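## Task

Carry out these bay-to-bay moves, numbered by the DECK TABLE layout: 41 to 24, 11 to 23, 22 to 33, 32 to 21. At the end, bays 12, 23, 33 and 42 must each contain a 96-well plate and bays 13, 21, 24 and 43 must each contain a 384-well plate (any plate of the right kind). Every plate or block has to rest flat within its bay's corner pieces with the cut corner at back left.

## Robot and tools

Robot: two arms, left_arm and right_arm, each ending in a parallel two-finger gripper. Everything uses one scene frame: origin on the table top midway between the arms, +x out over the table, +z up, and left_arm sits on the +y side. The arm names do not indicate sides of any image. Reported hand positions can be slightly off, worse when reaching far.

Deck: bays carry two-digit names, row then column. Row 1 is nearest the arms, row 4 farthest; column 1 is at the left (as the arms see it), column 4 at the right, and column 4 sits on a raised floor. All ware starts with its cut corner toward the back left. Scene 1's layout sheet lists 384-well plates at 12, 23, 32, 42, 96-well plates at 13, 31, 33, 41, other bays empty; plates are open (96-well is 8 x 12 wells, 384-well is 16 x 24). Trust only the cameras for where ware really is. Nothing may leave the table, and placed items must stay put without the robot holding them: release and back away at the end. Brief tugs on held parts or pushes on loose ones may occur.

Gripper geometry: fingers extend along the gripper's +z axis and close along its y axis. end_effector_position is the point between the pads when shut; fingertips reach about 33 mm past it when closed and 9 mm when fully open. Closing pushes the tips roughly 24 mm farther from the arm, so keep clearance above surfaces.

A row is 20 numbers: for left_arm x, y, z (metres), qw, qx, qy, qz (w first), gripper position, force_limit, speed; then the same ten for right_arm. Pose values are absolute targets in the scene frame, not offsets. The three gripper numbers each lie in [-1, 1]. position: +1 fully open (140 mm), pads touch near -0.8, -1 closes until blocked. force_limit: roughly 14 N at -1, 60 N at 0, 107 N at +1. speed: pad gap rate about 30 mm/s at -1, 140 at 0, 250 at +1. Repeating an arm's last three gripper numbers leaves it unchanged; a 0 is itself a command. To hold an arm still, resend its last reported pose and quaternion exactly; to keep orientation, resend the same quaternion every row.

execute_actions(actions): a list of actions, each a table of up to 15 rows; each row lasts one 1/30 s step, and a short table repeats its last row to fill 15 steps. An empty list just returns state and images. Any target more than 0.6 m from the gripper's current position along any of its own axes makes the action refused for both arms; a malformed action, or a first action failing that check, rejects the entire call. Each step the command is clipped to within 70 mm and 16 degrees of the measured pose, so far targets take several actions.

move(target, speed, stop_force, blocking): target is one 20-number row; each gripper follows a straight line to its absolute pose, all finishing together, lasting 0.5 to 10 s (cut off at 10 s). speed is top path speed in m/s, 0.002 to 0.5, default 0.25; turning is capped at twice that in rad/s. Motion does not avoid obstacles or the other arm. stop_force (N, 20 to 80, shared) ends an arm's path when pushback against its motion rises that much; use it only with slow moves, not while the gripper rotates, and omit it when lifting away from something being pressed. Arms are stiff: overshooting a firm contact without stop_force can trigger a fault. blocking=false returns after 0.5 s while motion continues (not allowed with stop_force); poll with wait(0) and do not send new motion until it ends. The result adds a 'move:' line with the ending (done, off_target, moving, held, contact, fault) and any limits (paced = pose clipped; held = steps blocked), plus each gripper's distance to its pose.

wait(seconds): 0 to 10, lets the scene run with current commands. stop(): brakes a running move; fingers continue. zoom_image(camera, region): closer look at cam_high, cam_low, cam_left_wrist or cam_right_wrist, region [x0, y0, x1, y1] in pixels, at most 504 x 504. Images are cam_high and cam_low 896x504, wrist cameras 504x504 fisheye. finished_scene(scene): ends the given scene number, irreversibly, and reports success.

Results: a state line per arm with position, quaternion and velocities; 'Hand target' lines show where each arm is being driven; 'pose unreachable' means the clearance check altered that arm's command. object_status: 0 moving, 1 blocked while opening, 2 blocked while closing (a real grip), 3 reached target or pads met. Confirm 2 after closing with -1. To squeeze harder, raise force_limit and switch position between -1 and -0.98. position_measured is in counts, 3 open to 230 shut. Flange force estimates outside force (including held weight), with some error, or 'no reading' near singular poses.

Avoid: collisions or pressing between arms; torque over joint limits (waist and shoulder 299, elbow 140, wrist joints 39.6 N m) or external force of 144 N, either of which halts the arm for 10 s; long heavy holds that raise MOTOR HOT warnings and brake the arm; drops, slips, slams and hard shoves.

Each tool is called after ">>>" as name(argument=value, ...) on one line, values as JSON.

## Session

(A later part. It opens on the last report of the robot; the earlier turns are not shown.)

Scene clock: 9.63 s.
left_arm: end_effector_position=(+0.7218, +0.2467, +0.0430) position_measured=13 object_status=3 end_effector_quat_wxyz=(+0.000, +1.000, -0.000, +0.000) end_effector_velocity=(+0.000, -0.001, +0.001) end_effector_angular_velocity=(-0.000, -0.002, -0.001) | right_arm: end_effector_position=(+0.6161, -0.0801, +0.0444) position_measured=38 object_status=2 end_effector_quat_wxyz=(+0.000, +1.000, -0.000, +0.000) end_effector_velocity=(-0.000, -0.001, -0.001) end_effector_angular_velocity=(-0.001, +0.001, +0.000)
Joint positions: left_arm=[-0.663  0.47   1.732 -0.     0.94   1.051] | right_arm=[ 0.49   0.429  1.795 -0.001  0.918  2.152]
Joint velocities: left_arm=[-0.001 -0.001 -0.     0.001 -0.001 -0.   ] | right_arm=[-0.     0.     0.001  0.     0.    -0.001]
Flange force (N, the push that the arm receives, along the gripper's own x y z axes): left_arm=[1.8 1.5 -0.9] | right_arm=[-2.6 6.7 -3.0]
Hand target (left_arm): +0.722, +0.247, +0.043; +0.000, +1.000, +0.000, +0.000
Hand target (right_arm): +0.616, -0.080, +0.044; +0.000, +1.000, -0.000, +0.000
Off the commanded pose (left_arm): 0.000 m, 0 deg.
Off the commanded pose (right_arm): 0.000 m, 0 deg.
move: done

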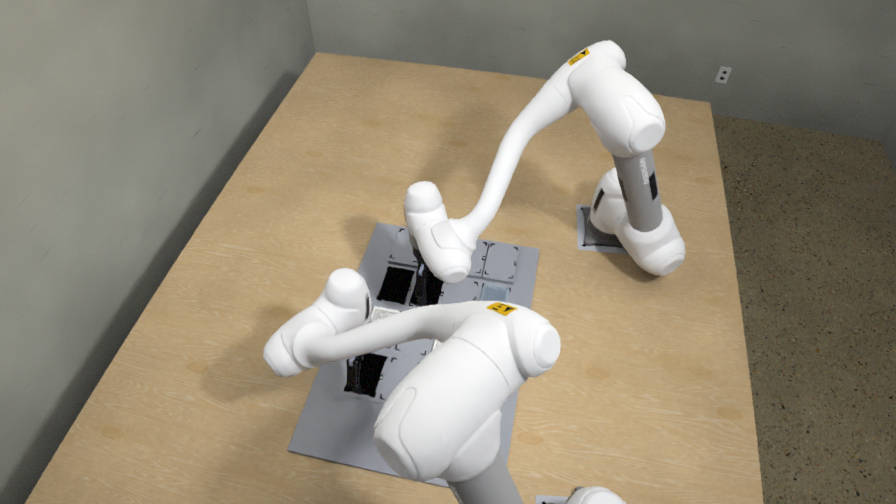

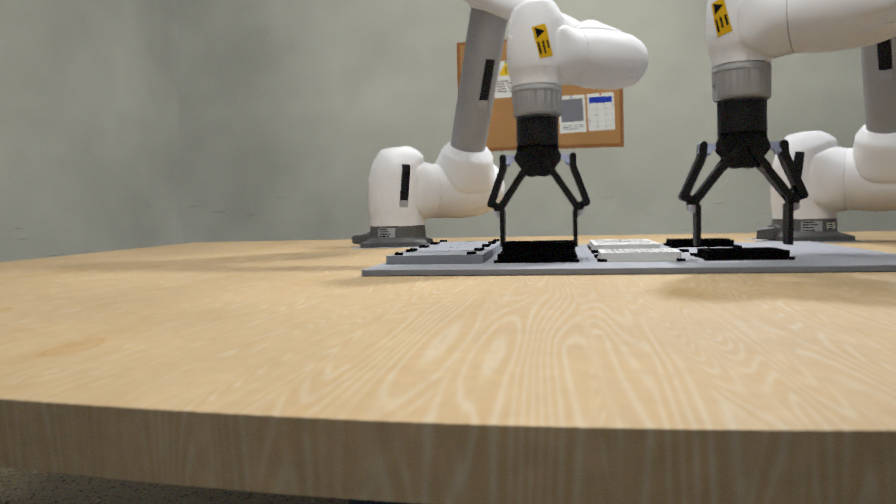

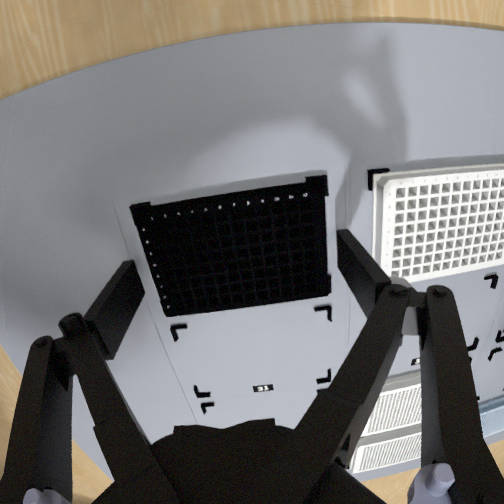

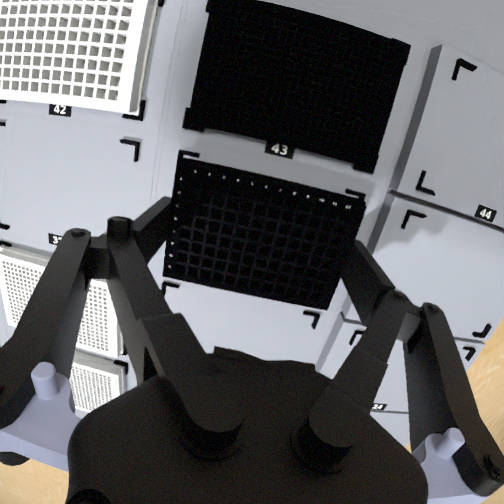

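>>> move(target=[0.7222,0.2472,0.043,0,1,0,0,0.92,-0.3,0,0.6155,-0.0796,0.042,0,1,0,0,-1,-0.3,-0.3], speed=0.02)

>>> move(target=[0.7222,0.2472,0.0328,0,1,0,0,0.92,-0.3,0,0.6155,-0.0796,0.030,0,1,0,0,-1,-0.3,-0.3], speed=0.012, stop_force=20)

Scene clock: 10.67 s.
left_arm: end_effector_position=(+0.7222, +0.2472, +0.0430) position_measured=13 object_status=3 end_effector_quat_wxyz=(-0.000, +1.000, +0.000, -0.000) end_effector_velocity=(-0.000, -0.000, +0.000) end_effector_angular_velocity=(-0.000, +0.000, -0.000) | right_arm: end_effector_position=(+0.6155, -0.0796, +0.0420) position_measured=38 object_status=2 end_effector_quat_wxyz=(-0.000, +1.000, +0.000, -0.000) end_effector_velocity=(+0.000, +0.001, +0.000) end_effector_angular_velocity=(+0.000, -0.001, +0.000)
Joint positions: left_arm=[-0.663  0.47   1.732  0.     0.94   1.052] | right_arm=[0.491 0.431 1.797 0.    0.914 2.152]
Joint velocities: left_arm=[-0.001 -0.    -0.    -0.     0.    -0.   ] | right_arm=[ 0.001 -0.    -0.    -0.    -0.     0.001]
Flange force (N, the push that the arm receives, along the gripper's own x y z axes): left_arm=[-6.0 0.1 -4.9] | right_arm=[-4.0 6.6 -4.1]
Hand target (left_arm): +0.722, +0.247, +0.043; -0.000, +1.000, +0.000, -0.000
Hand target (right_arm): +0.616, -0.080, +0.042; -0.000, +1.000, -0.000, -0.000
Off the commanded pose (left_arm): 0.000 m, 0 deg.
Off the commanded pose (right_arm): 0.000 m, 0 deg.
move: done

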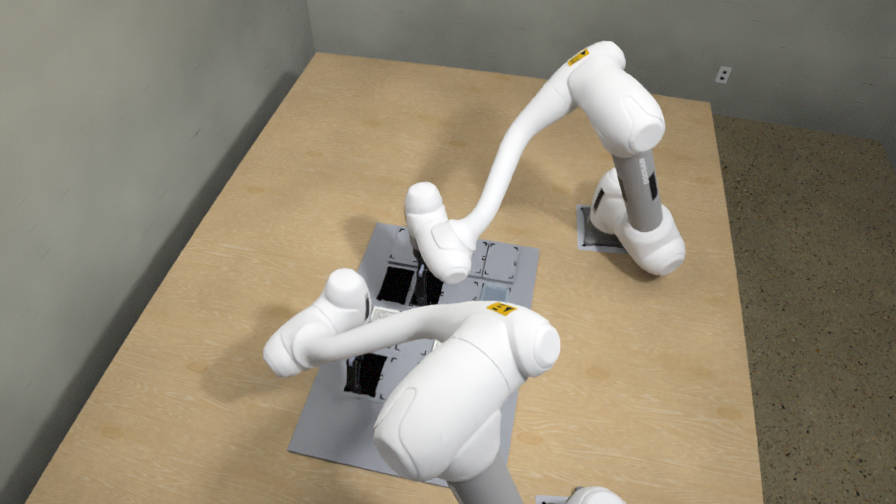

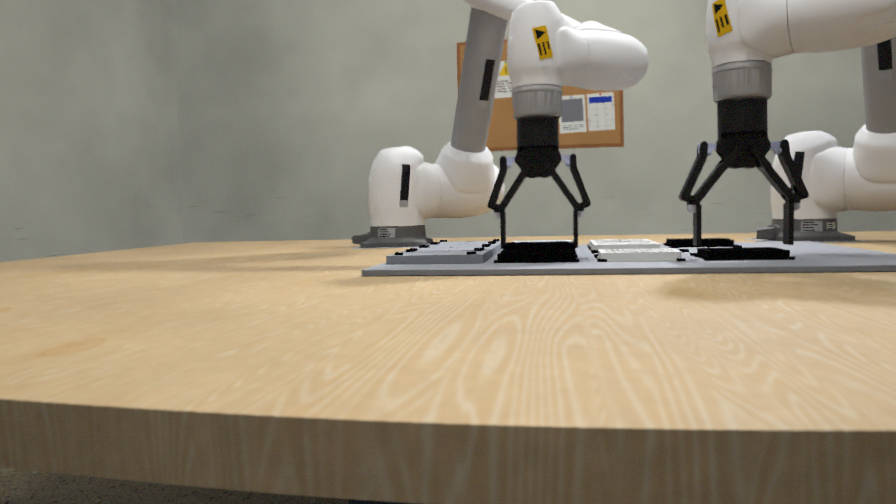

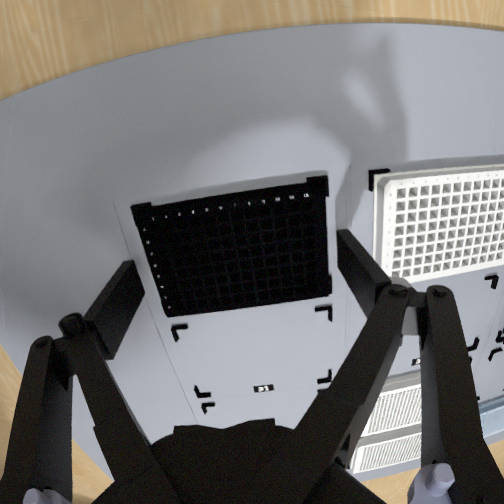

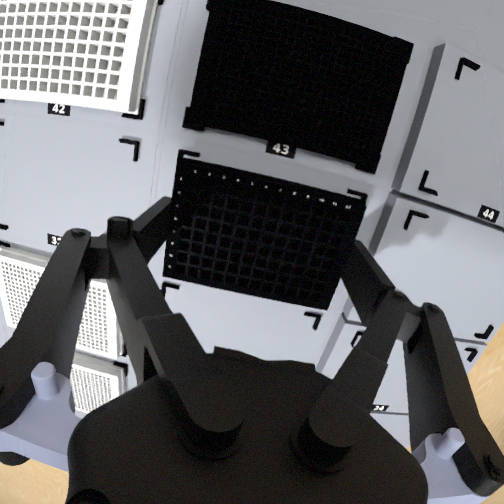

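Scene clock: 11.90 s.
left_arm: end_effector_position=(+0.7222, +0.2472, +0.0328) position_measured=13 object_status=3 end_effector_quat_wxyz=(-0.000, +1.000, -0.000, -0.000) end_effector_velocity=(+0.000, -0.000, +0.000) end_effector_angular_velocity=(-0.001, -0.001, -0.001) | right_arm: end_effector_position=(+0.6155, -0.0796, +0.0328) position_measured=38 object_status=2 end_effector_quat_wxyz=(+0.000, +1.000, -0.000, -0.000) end_effector_velocity=(+0.001, -0.001, +0.000) end_effector_angular_velocity=(-0.000, -0.000, -0.000)
Joint positions: left_arm=[-0.663  0.48   1.738  0.     0.924  1.052] | right_arm=[0.491 0.44  1.803 0.    0.899 2.152]
Joint velocities: left_arm=[-0.    -0.    -0.    -0.    -0.001  0.001] | right_arm=[-0.001  0.    -0.001 -0.001  0.001 -0.001]
Flange force (N, the push that the arm receives, along the gripper's own x y z axes): left_arm=[2.3 0.3 -1.6] | right_arm=[-6.4 13.5 -40.2]
Hand target (left_arm): +0.722, +0.247, +0.033; +0.000, +1.000, -0.000, -0.000
Hand target (right_arm): +0.616, -0.080, +0.033; -0.000, +1.000, -0.000, +0.000
Off the commanded pose (left_arm): 0.000 m, 0 deg.
Off the commanded pose (right_arm): 0.003 m, 0 deg.
move: contact (right_arm)

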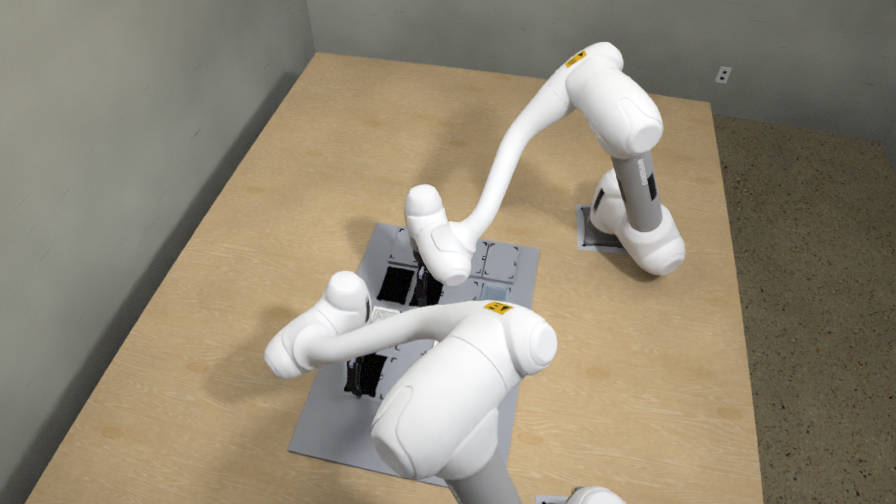

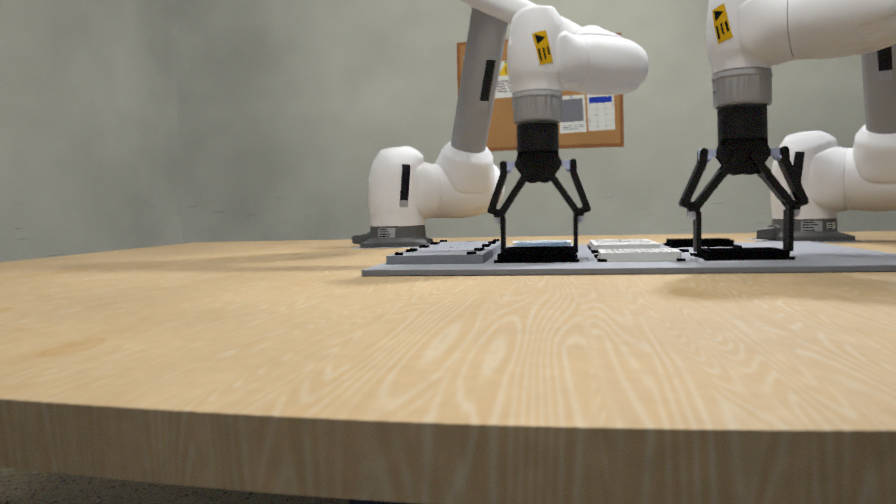

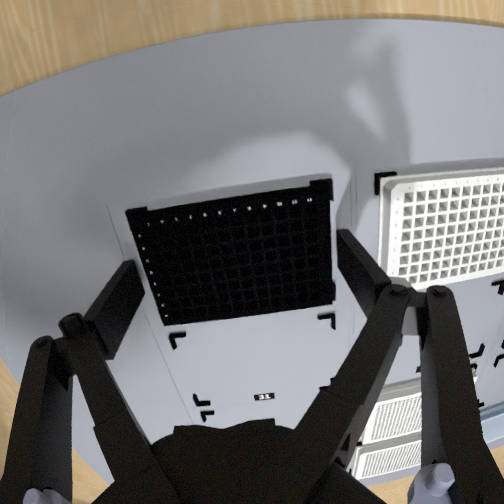

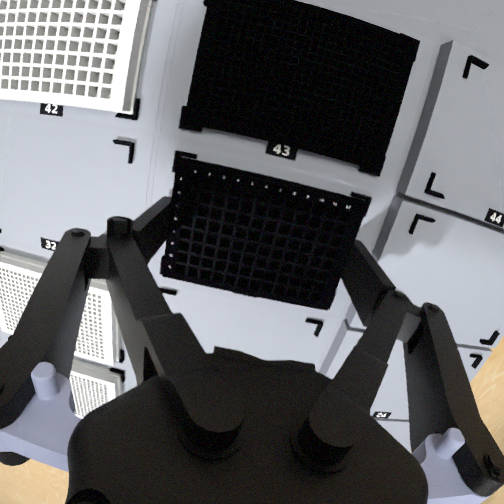

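>>> move(target=[0.7222,0.2472,0.0328,0,1,0,0,-1,-0.3,-0.3,0.6155,-0.0796,0.0332,0,1,0,0,0.92,-0.3,0])

>>> move(target=[0.7222,0.2472,0.043,0,1,0,0,-1,-0.3,-0.3,0.6155,-0.0796,0.047,0,1,0,0,0.92,-0.3,0], speed=0.035)

>>> zoom_image(camera="cam_left_wrist", region=[100,130,400,230])

>>> zoom_image(camera="cam_right_wrist", region=[130,110,400,330])

Scene clock: 13.00 s.
left_arm: end_effector_position=(+0.7222, +0.2472, +0.0328) position_measured=38 object_status=2 end_effector_quat_wxyz=(+0.000, +1.000, +0.000, +0.000) end_effector_velocity=(-0.000, +0.000, -0.000) end_effector_angular_velocity=(+0.001, +0.001, +0.001) | right_arm: end_effector_position=(+0.6155, -0.0796, +0.0332) position_measured=13 object_status=3 end_effector_quat_wxyz=(+0.000, +1.000, -0.000, -0.000) end_effector_velocity=(+0.000, +0.000, +0.000) end_effector_angular_velocity=(-0.001, -0.001, +0.001)
Joint positions: left_arm=[-0.663  0.48   1.738 -0.     0.924  1.052] | right_arm=[0.491 0.44  1.802 0.    0.899 2.152]
Joint velocities: left_arm=[-0.     0.    -0.     0.     0.001 -0.001] | right_arm=[ 0.001 -0.    -0.    -0.001  0.    -0.   ]
Flange force (N, the push that the arm receives, along the gripper's own x y z axes): left_arm=[-5.3 6.1 -36.0] | right_arm=[-6.3 6.7 -6.3]
Hand target (left_arm): +0.722, +0.247, +0.033; +0.000, +1.000, -0.000, -0.000
Hand target (right_arm): +0.615, -0.080, +0.033; -0.000, +1.000, +0.000, -0.000
Off the commanded pose (left_arm): 0.000 m, 0 deg.
Off the commanded pose (right_arm): 0.000 m, 0 deg.
move: done

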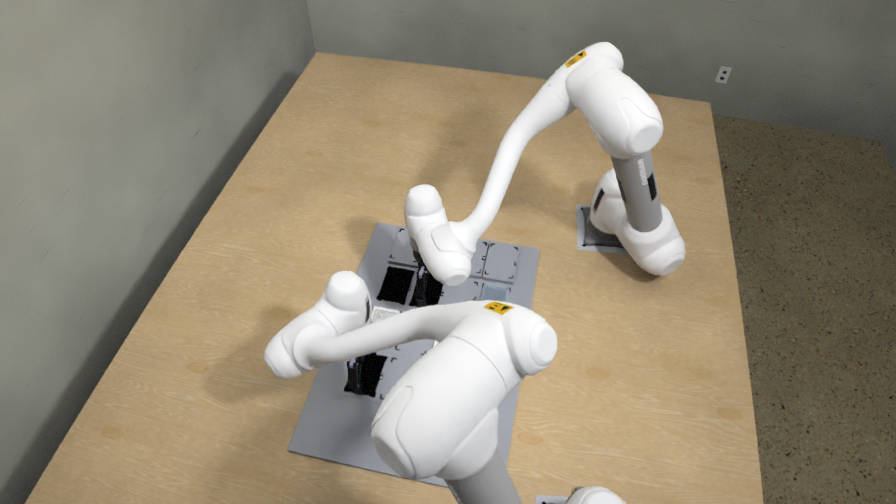

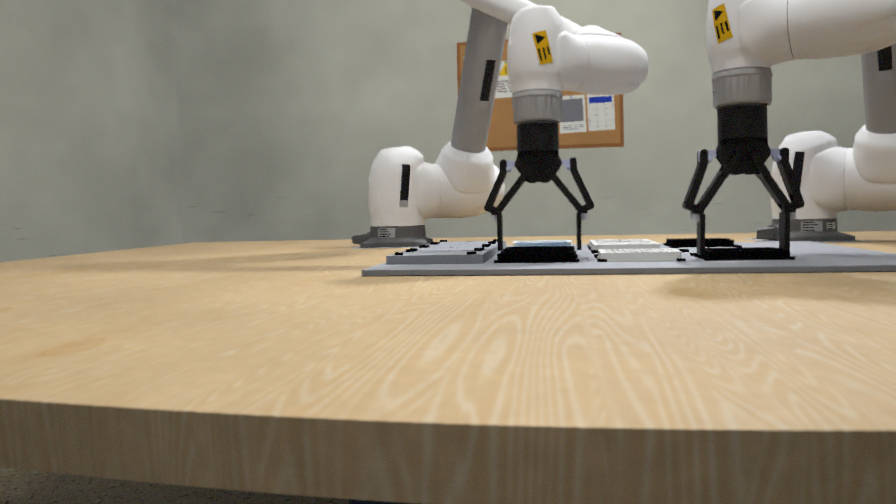

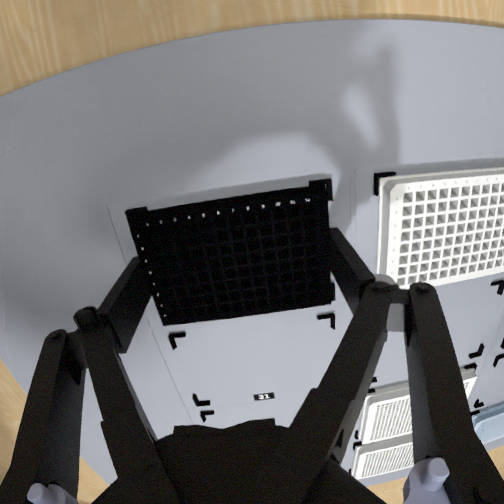

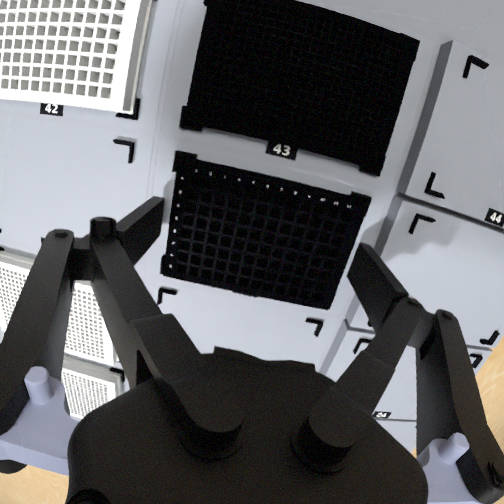

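Scene clock: 13.70 s.
left_arm: end_effector_position=(+0.7222, +0.2472, +0.0430) position_measured=39 object_status=2 end_effector_quat_wxyz=(-0.000, +1.000, -0.000, +0.000) end_effector_velocity=(+0.000, -0.000, +0.000) end_effector_angular_velocity=(-0.001, -0.001, +0.000) | right_arm: end_effector_position=(+0.6155, -0.0796, +0.0470) position_measured=13 object_status=3 end_effector_quat_wxyz=(-0.000, +1.000, -0.000, +0.000) end_effector_velocity=(-0.001, -0.001, -0.001) end_effector_angular_velocity=(-0.001, +0.002, +0.000)
Joint positions: left_arm=[-0.663  0.47   1.732  0.     0.94   1.052] | right_arm=[0.491 0.426 1.793 0.    0.922 2.152]
Joint velocities: left_arm=[-0.    -0.001  0.     0.    -0.001 -0.   ] | right_arm=[-0.     0.001  0.001 -0.     0.001 -0.   ]
Flange force (N, the push that the arm receives, along the gripper's own x y z axes): left_arm=[3.0 -3.2 -1.8] | right_arm=[-2.7 9.1 -2.7]
Hand target (left_arm): +0.722, +0.247, +0.043; -0.000, +1.000, +0.000, +0.000
Hand target (right_arm): +0.615, -0.080, +0.047; -0.000, +1.000, +0.000, -0.000
Off the commanded pose (left_arm): 0.000 m, 0 deg.
Off the commanded pose (right_arm): 0.000 m, 0 deg.
move: done

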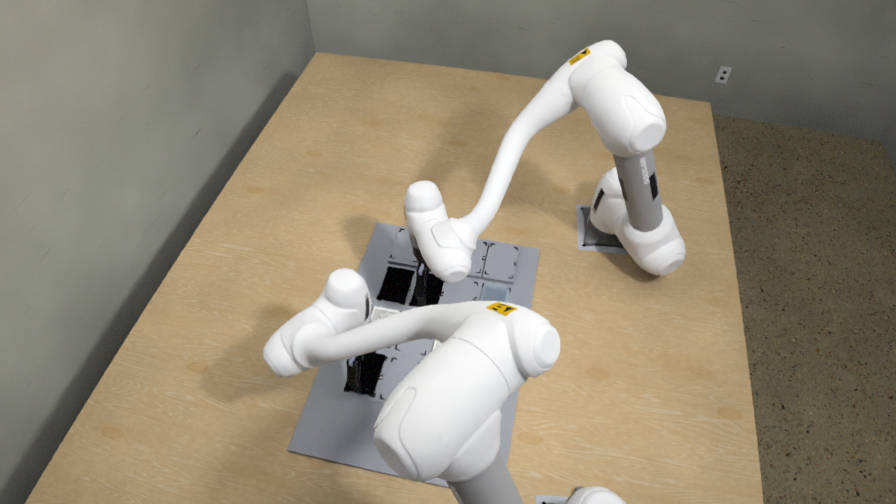

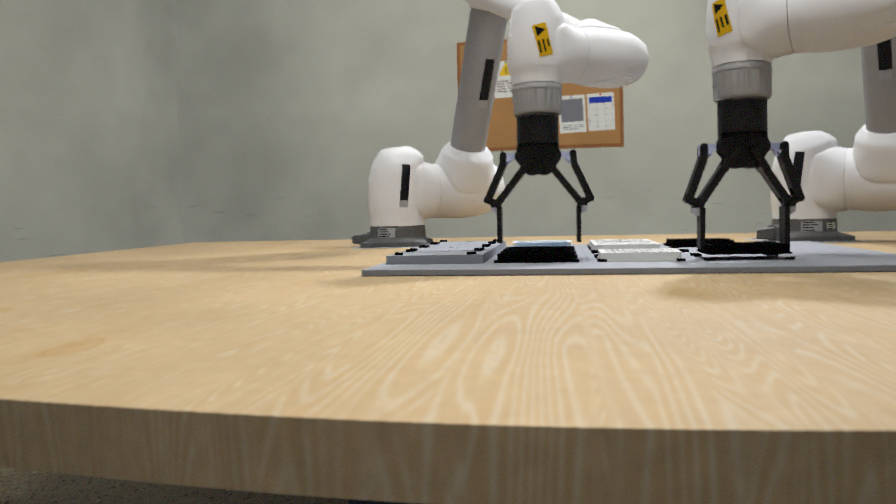

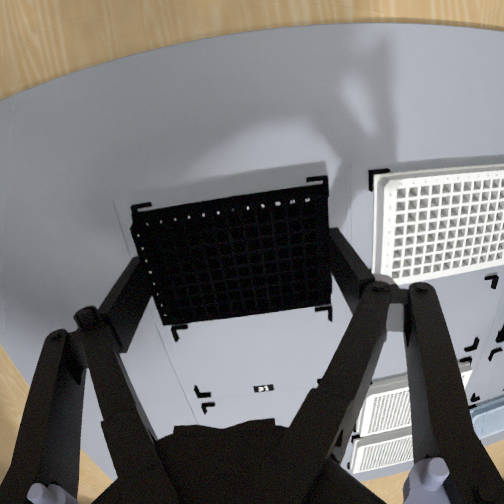

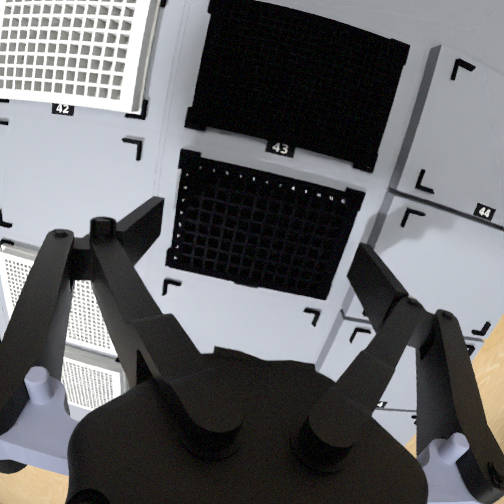

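Region (100, 130, 400, 230) of cam_left_wrist's 504x504 image, scaled by 1.680, with more detail than that image has.

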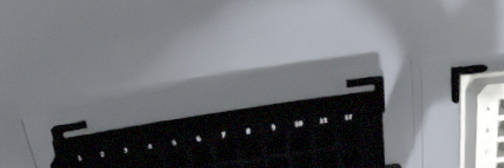

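Region (130, 110, 400, 330) of cam_right_wrist's 504x504 image, scaled by 1.867, with more detail than that image has; it fills the top 411 rows of this view, and the rest is white.

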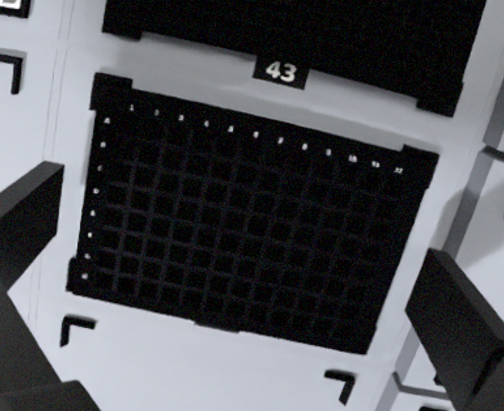

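>>> move(target=[0.45,0.47,0.066,0,1,0,0,-1,-0.3,-0.3,0.4014,0.0844,0.0445,0,1,0,0,0.92,-0.3,0], speed=0.25)

>>> zoom_image(camera="cam_right_wrist", region=[150,110,400,230])

Scene clock: 18.47 s.
left_arm: end_effector_position=(+0.4499, +0.4700, +0.0660) position_measured=39 object_status=2 end_effector_quat_wxyz=(-0.000, +1.000, -0.000, -0.000) end_effector_velocity=(+0.000, -0.000, +0.000) end_effector_angular_velocity=(-0.000, -0.002, -0.002) | right_arm: end_effector_position=(+0.4008, +0.0843, +0.0445) position_measured=13 object_status=3 end_effector_quat_wxyz=(-0.000, +1.000, +0.000, -0.000) end_effector_velocity=(+0.000, -0.000, -0.000) end_effector_angular_velocity=(-0.000, +0.000, -0.000)
Joint positions: left_arm=[-0.513 -0.034  2.336  0.     0.839  1.202] | right_arm=[0.881 0.395 1.847 0.001 0.899 2.541]
Joint velocities: left_arm=[-0.    -0.001  0.001  0.    -0.001  0.001] | right_arm=[-0.  0. -0. -0.  0.  0.]
Flange force (N, the push that the arm receives, along the gripper's own x y z axes): left_arm=[1.4 -1.9 1.9] | right_arm=[-0.7 8.7 -3.5]
Hand target (left_arm): +0.450, +0.470, +0.066; -0.000, +1.000, -0.000, -0.000
Hand target (right_arm): +0.401, +0.084, +0.044; -0.000, +1.000, -0.000, -0.000
Off the commanded pose (left_arm): 0.000 m, 0 deg.
Off the commanded pose (right_arm): 0.001 m, 0 deg.
move: done

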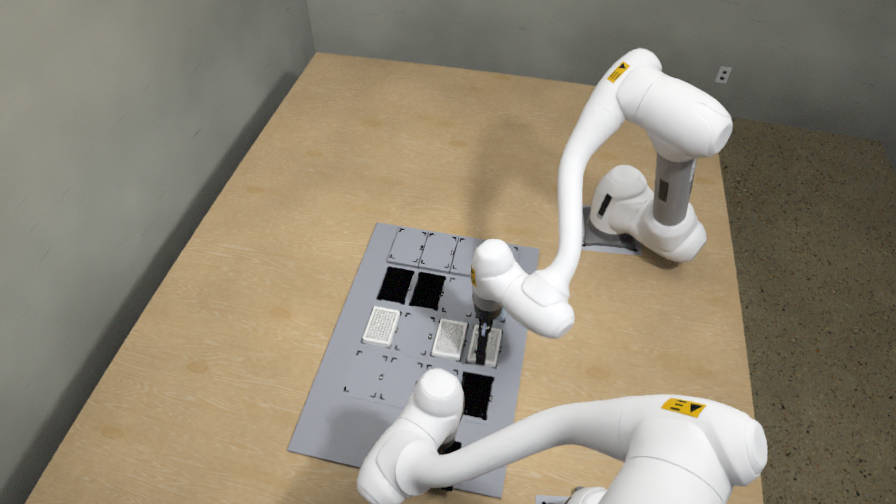

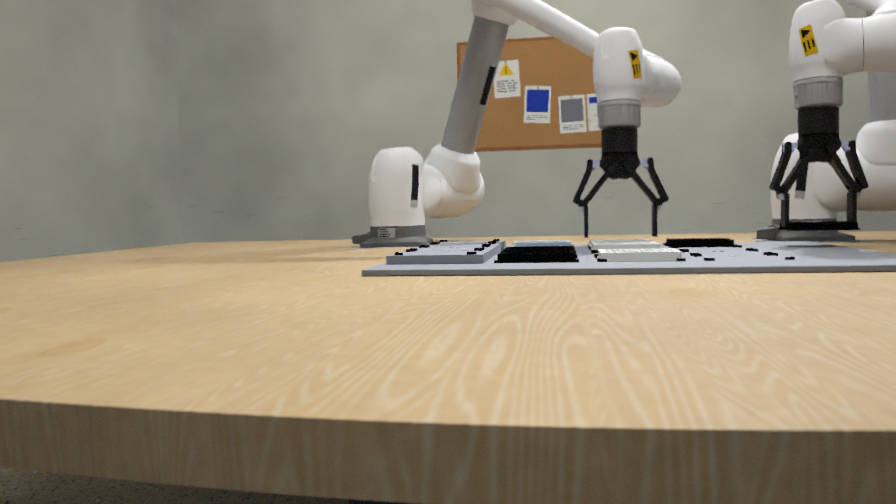

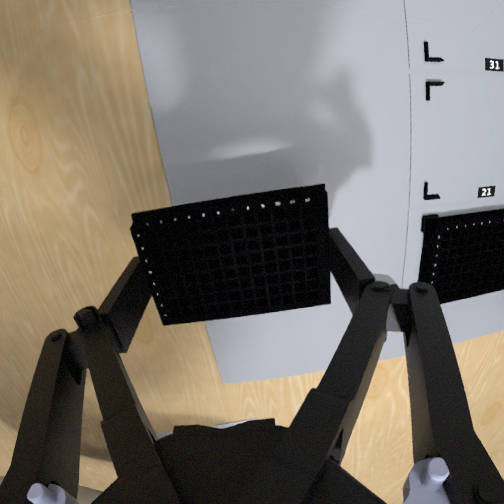

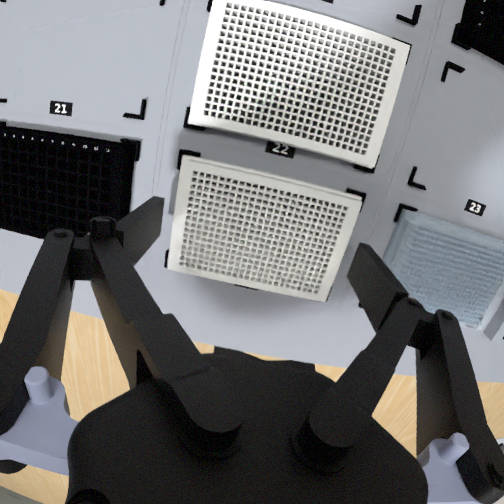

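Region (150, 110, 400, 230) of cam_right_wrist's 504x504 image, scaled by 2.016, with more detail than that image has; it fills the top 242 rows of this view, and the rest is white.

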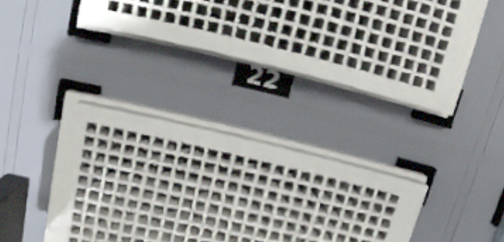

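>>> move(target=[0.45,0.47,0.066,0,1,0,0,-1,-0.3,-0.3,0.4014,0.0842,0.033,0,1,0,0,0.92,-0.3,0], speed=0.035)

>>> move(target=[0.45,0.47,0.066,0,1,0,0,-1,-0.3,-0.3,0.4014,0.0842,0.033,0,1,0,0,-1,-0.3,-0.3])

>>> move(target=[0.43,0.44,0.066,0,1,0,0,-1,-0.3,-0.3,0.4014,0.0842,0.066,0,1,0,0,-1,-0.3,-0.3], speed=0.07)

Scene clock: 19.63 s.
left_arm: end_effector_position=(+0.4500, +0.4700, +0.0660) position_measured=39 object_status=2 end_effector_quat_wxyz=(-0.000, +1.000, +0.000, -0.000) end_effector_velocity=(+0.000, -0.001, -0.000) end_effector_angular_velocity=(-0.001, -0.001, -0.002) | right_arm: end_effector_position=(+0.4014, +0.0842, +0.0330) position_measured=13 object_status=3 end_effector_quat_wxyz=(+0.000, +1.000, +0.000, -0.000) end_effector_velocity=(+0.001, +0.000, +0.000) end_effector_angular_velocity=(+0.001, +0.000, -0.001)
Joint positions: left_arm=[-0.513 -0.034  2.336  0.     0.839  1.202] | right_arm=[ 0.88   0.408  1.854 -0.     0.88   2.542]
Joint velocities: left_arm=[-0.001  0.    -0.    -0.001 -0.001  0.001] | right_arm=[-0.001  0.001 -0.001  0.001  0.    -0.   ]
Flange force (N, the push that the arm receives, along the gripper's own x y z axes): left_arm=[5.0 -2.9 0.2] | right_arm=[-2.4 10.9 -6.1]
Hand target (left_arm): +0.450, +0.470, +0.066; -0.000, +1.000, +0.000, +0.000
Hand target (right_arm): +0.401, +0.084, +0.033; -0.000, +1.000, +0.000, +0.000
Off the commanded pose (left_arm): 0.000 m, 0 deg.
Off the commanded pose (right_arm): 0.000 m, 0 deg.
move: done

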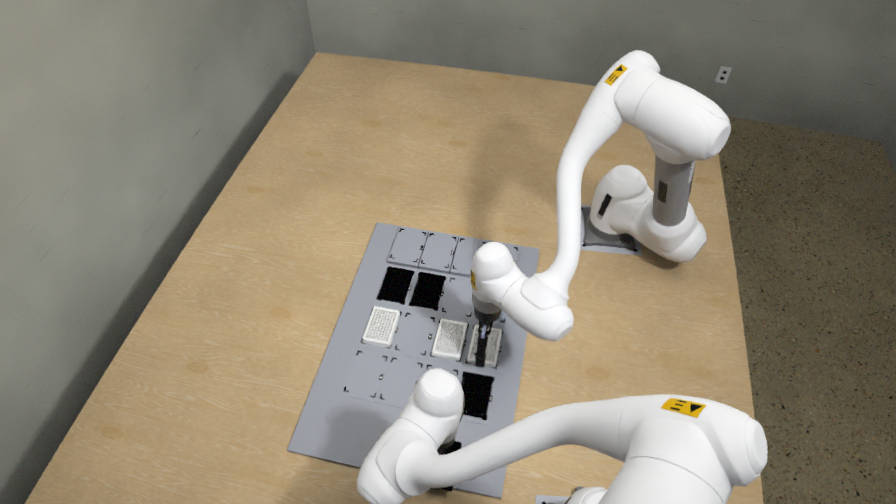

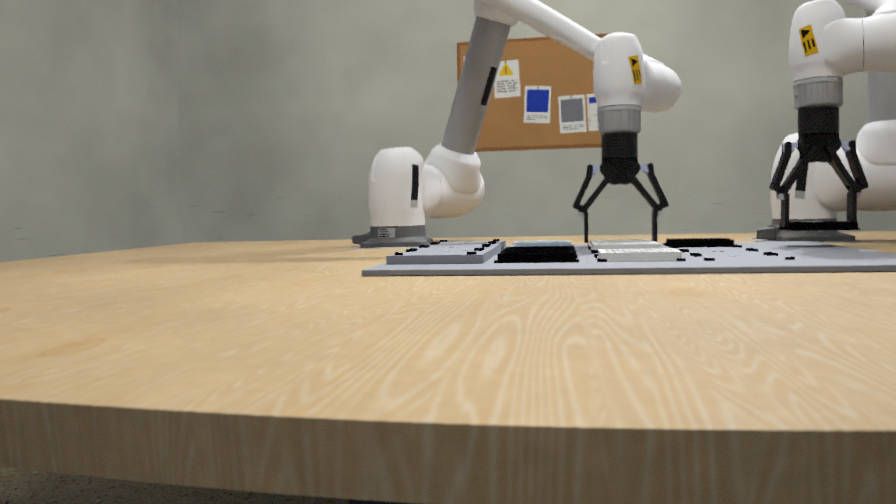

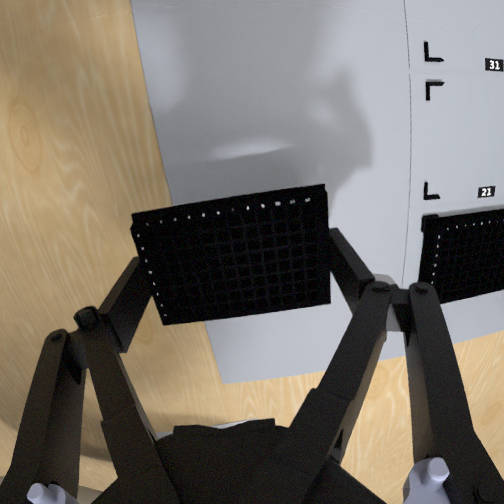

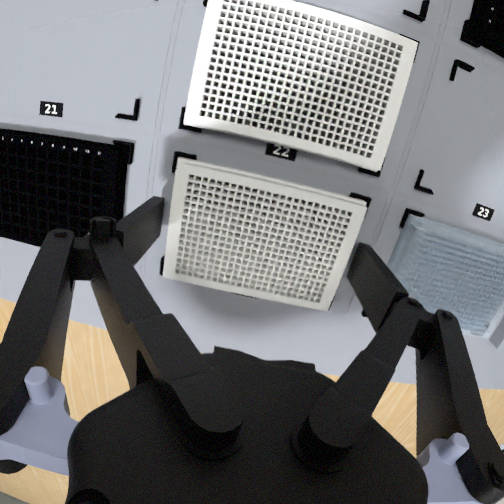

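Scene clock: 20.33 s.
left_arm: end_effector_position=(+0.4500, +0.4700, +0.0660) position_measured=39 object_status=2 end_effector_quat_wxyz=(-0.000, +1.000, -0.000, -0.000) end_effector_velocity=(-0.000, -0.000, +0.000) end_effector_angular_velocity=(-0.000, -0.000, -0.000) | right_arm: end_effector_position=(+0.4014, +0.0842, +0.0330) position_measured=37 object_status=2 end_effector_quat_wxyz=(+0.000, +1.000, +0.000, +0.000) end_effector_velocity=(-0.000, +0.000, +0.001) end_effector_angular_velocity=(+0.001, -0.000, -0.000)
Joint positions: left_arm=[-0.513 -0.034  2.336 -0.     0.839  1.202] | right_arm=[ 0.88   0.408  1.854 -0.     0.88   2.542]
Joint velocities: left_arm=[-0.001 -0.001  0.    -0.     0.    -0.001] | right_arm=[-0.    -0.001  0.     0.    -0.    -0.   ]
Flange force (N, the push that the arm receives, along the gripper's own x y z axes): left_arm=[-2.6 4.9 -0.5] | right_arm=[-5.4 18.5 -46.7]
Hand target (left_arm): +0.450, +0.470, +0.066; +0.000, +1.000, +0.000, +0.000
Hand target (right_arm): +0.401, +0.084, +0.033; +0.000, +1.000, -0.000, -0.000
Off the commanded pose (left_arm): 0.000 m, 0 deg.
Off the commanded pose (right_arm): 0.000 m, 0 deg.
move: done

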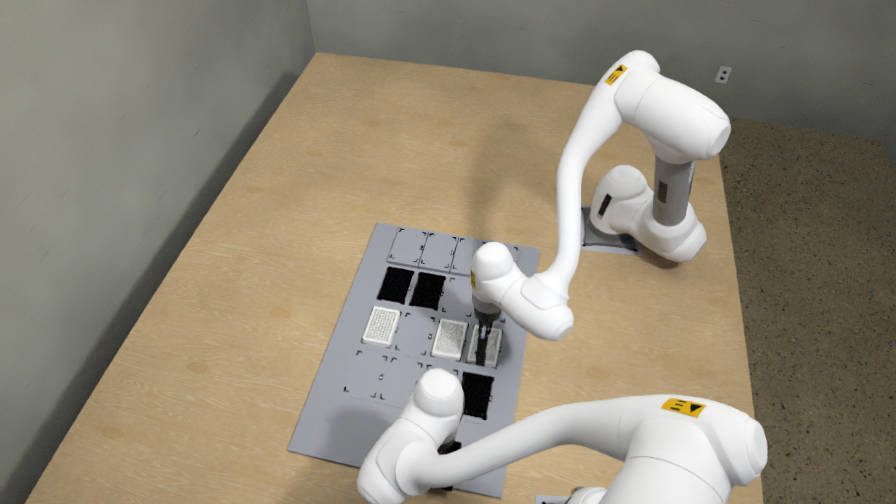

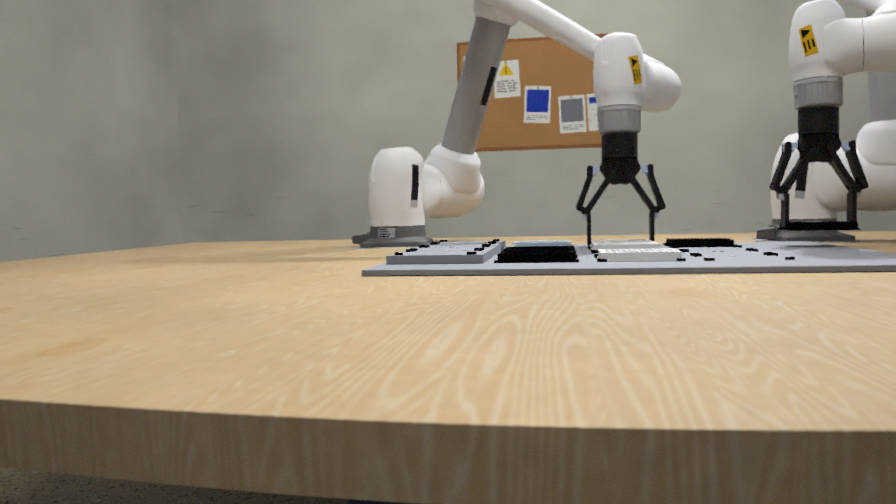

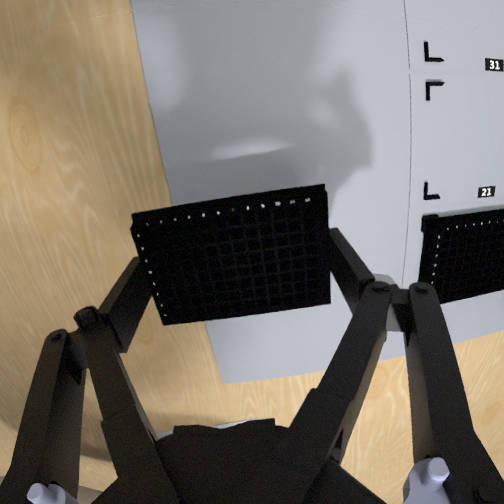

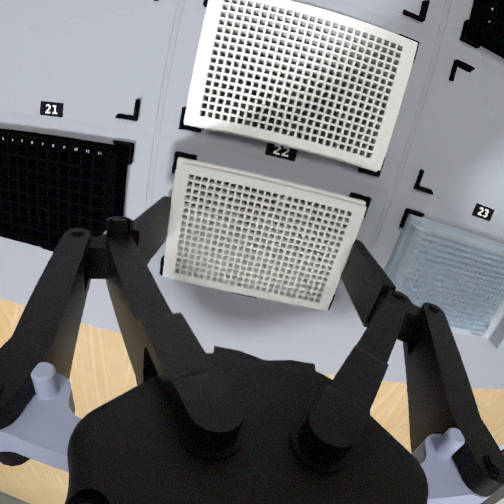

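Scene clock: 21.13 s.
left_arm: end_effector_position=(+0.4300, +0.4400, +0.0660) position_measured=39 object_status=2 end_effector_quat_wxyz=(+0.000, +1.000, +0.000, +0.000) end_effector_velocity=(+0.001, +0.000, -0.000) end_effector_angular_velocity=(+0.000, -0.001, -0.000) | right_arm: end_effector_position=(+0.4014, +0.0842, +0.0660) position_measured=38 object_status=2 end_effector_quat_wxyz=(-0.000, +1.000, -0.000, +0.000) end_effector_velocity=(-0.001, +0.001, -0.001) end_effector_angular_velocity=(-0.000, +0.001, +0.000)
Joint positions: left_arm=[-0.604 -0.049  2.351 -0.     0.84   1.111] | right_arm=[ 0.88   0.373  1.832 -0.     0.937  2.542]
Joint velocities: left_arm=[ 0.001  0.     0.     0.001 -0.002  0.   ] | right_arm=[ 0.001  0.001 -0.     0.001 -0.     0.   ]
Flange force (N, the push that the arm receives, along the gripper's own x y z axes): left_arm=[3.0 3.3 0.8] | right_arm=[-1.7 9.6 -4.4]
Hand target (left_arm): +0.430, +0.440, +0.066; +0.000, +1.000, +0.000, +0.000
Hand target (right_arm): +0.401, +0.084, +0.066; -0.000, +1.000, +0.000, -0.000
Off the commanded pose (left_arm): 0.000 m, 0 deg.
Off the commanded pose (right_arm): 0.000 m, 0 deg.
move: done

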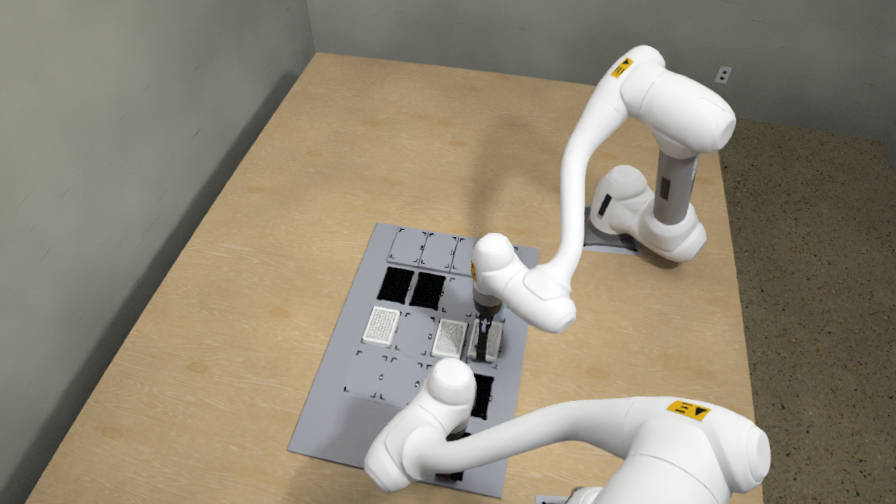

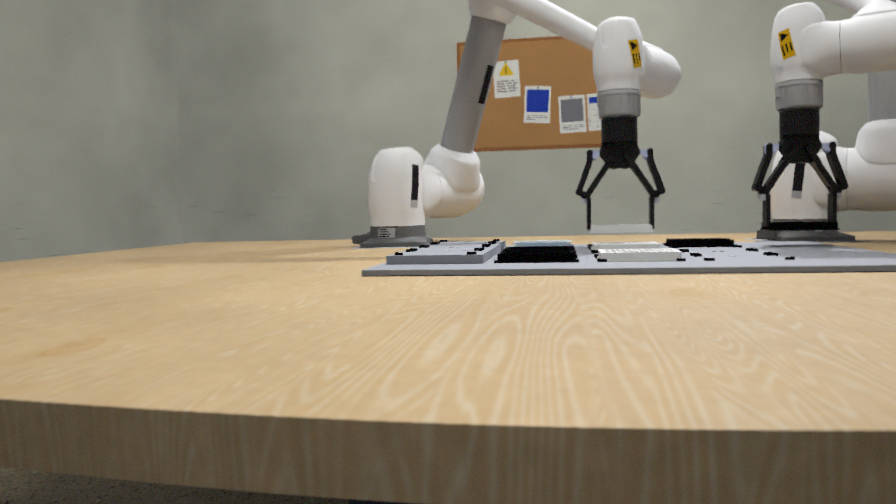

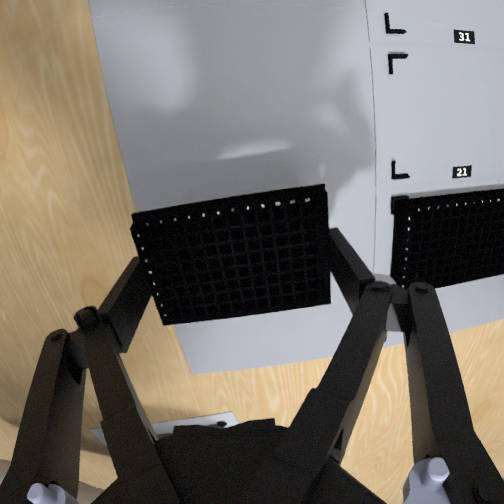

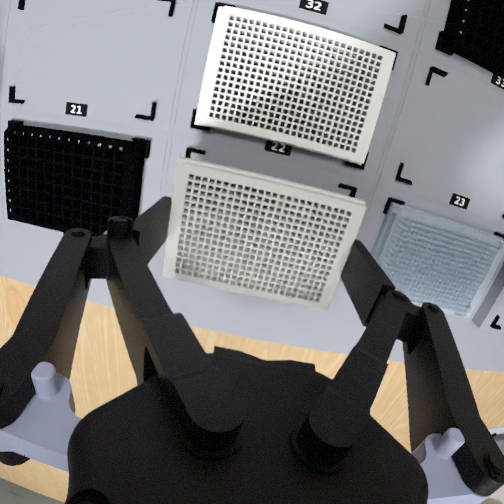

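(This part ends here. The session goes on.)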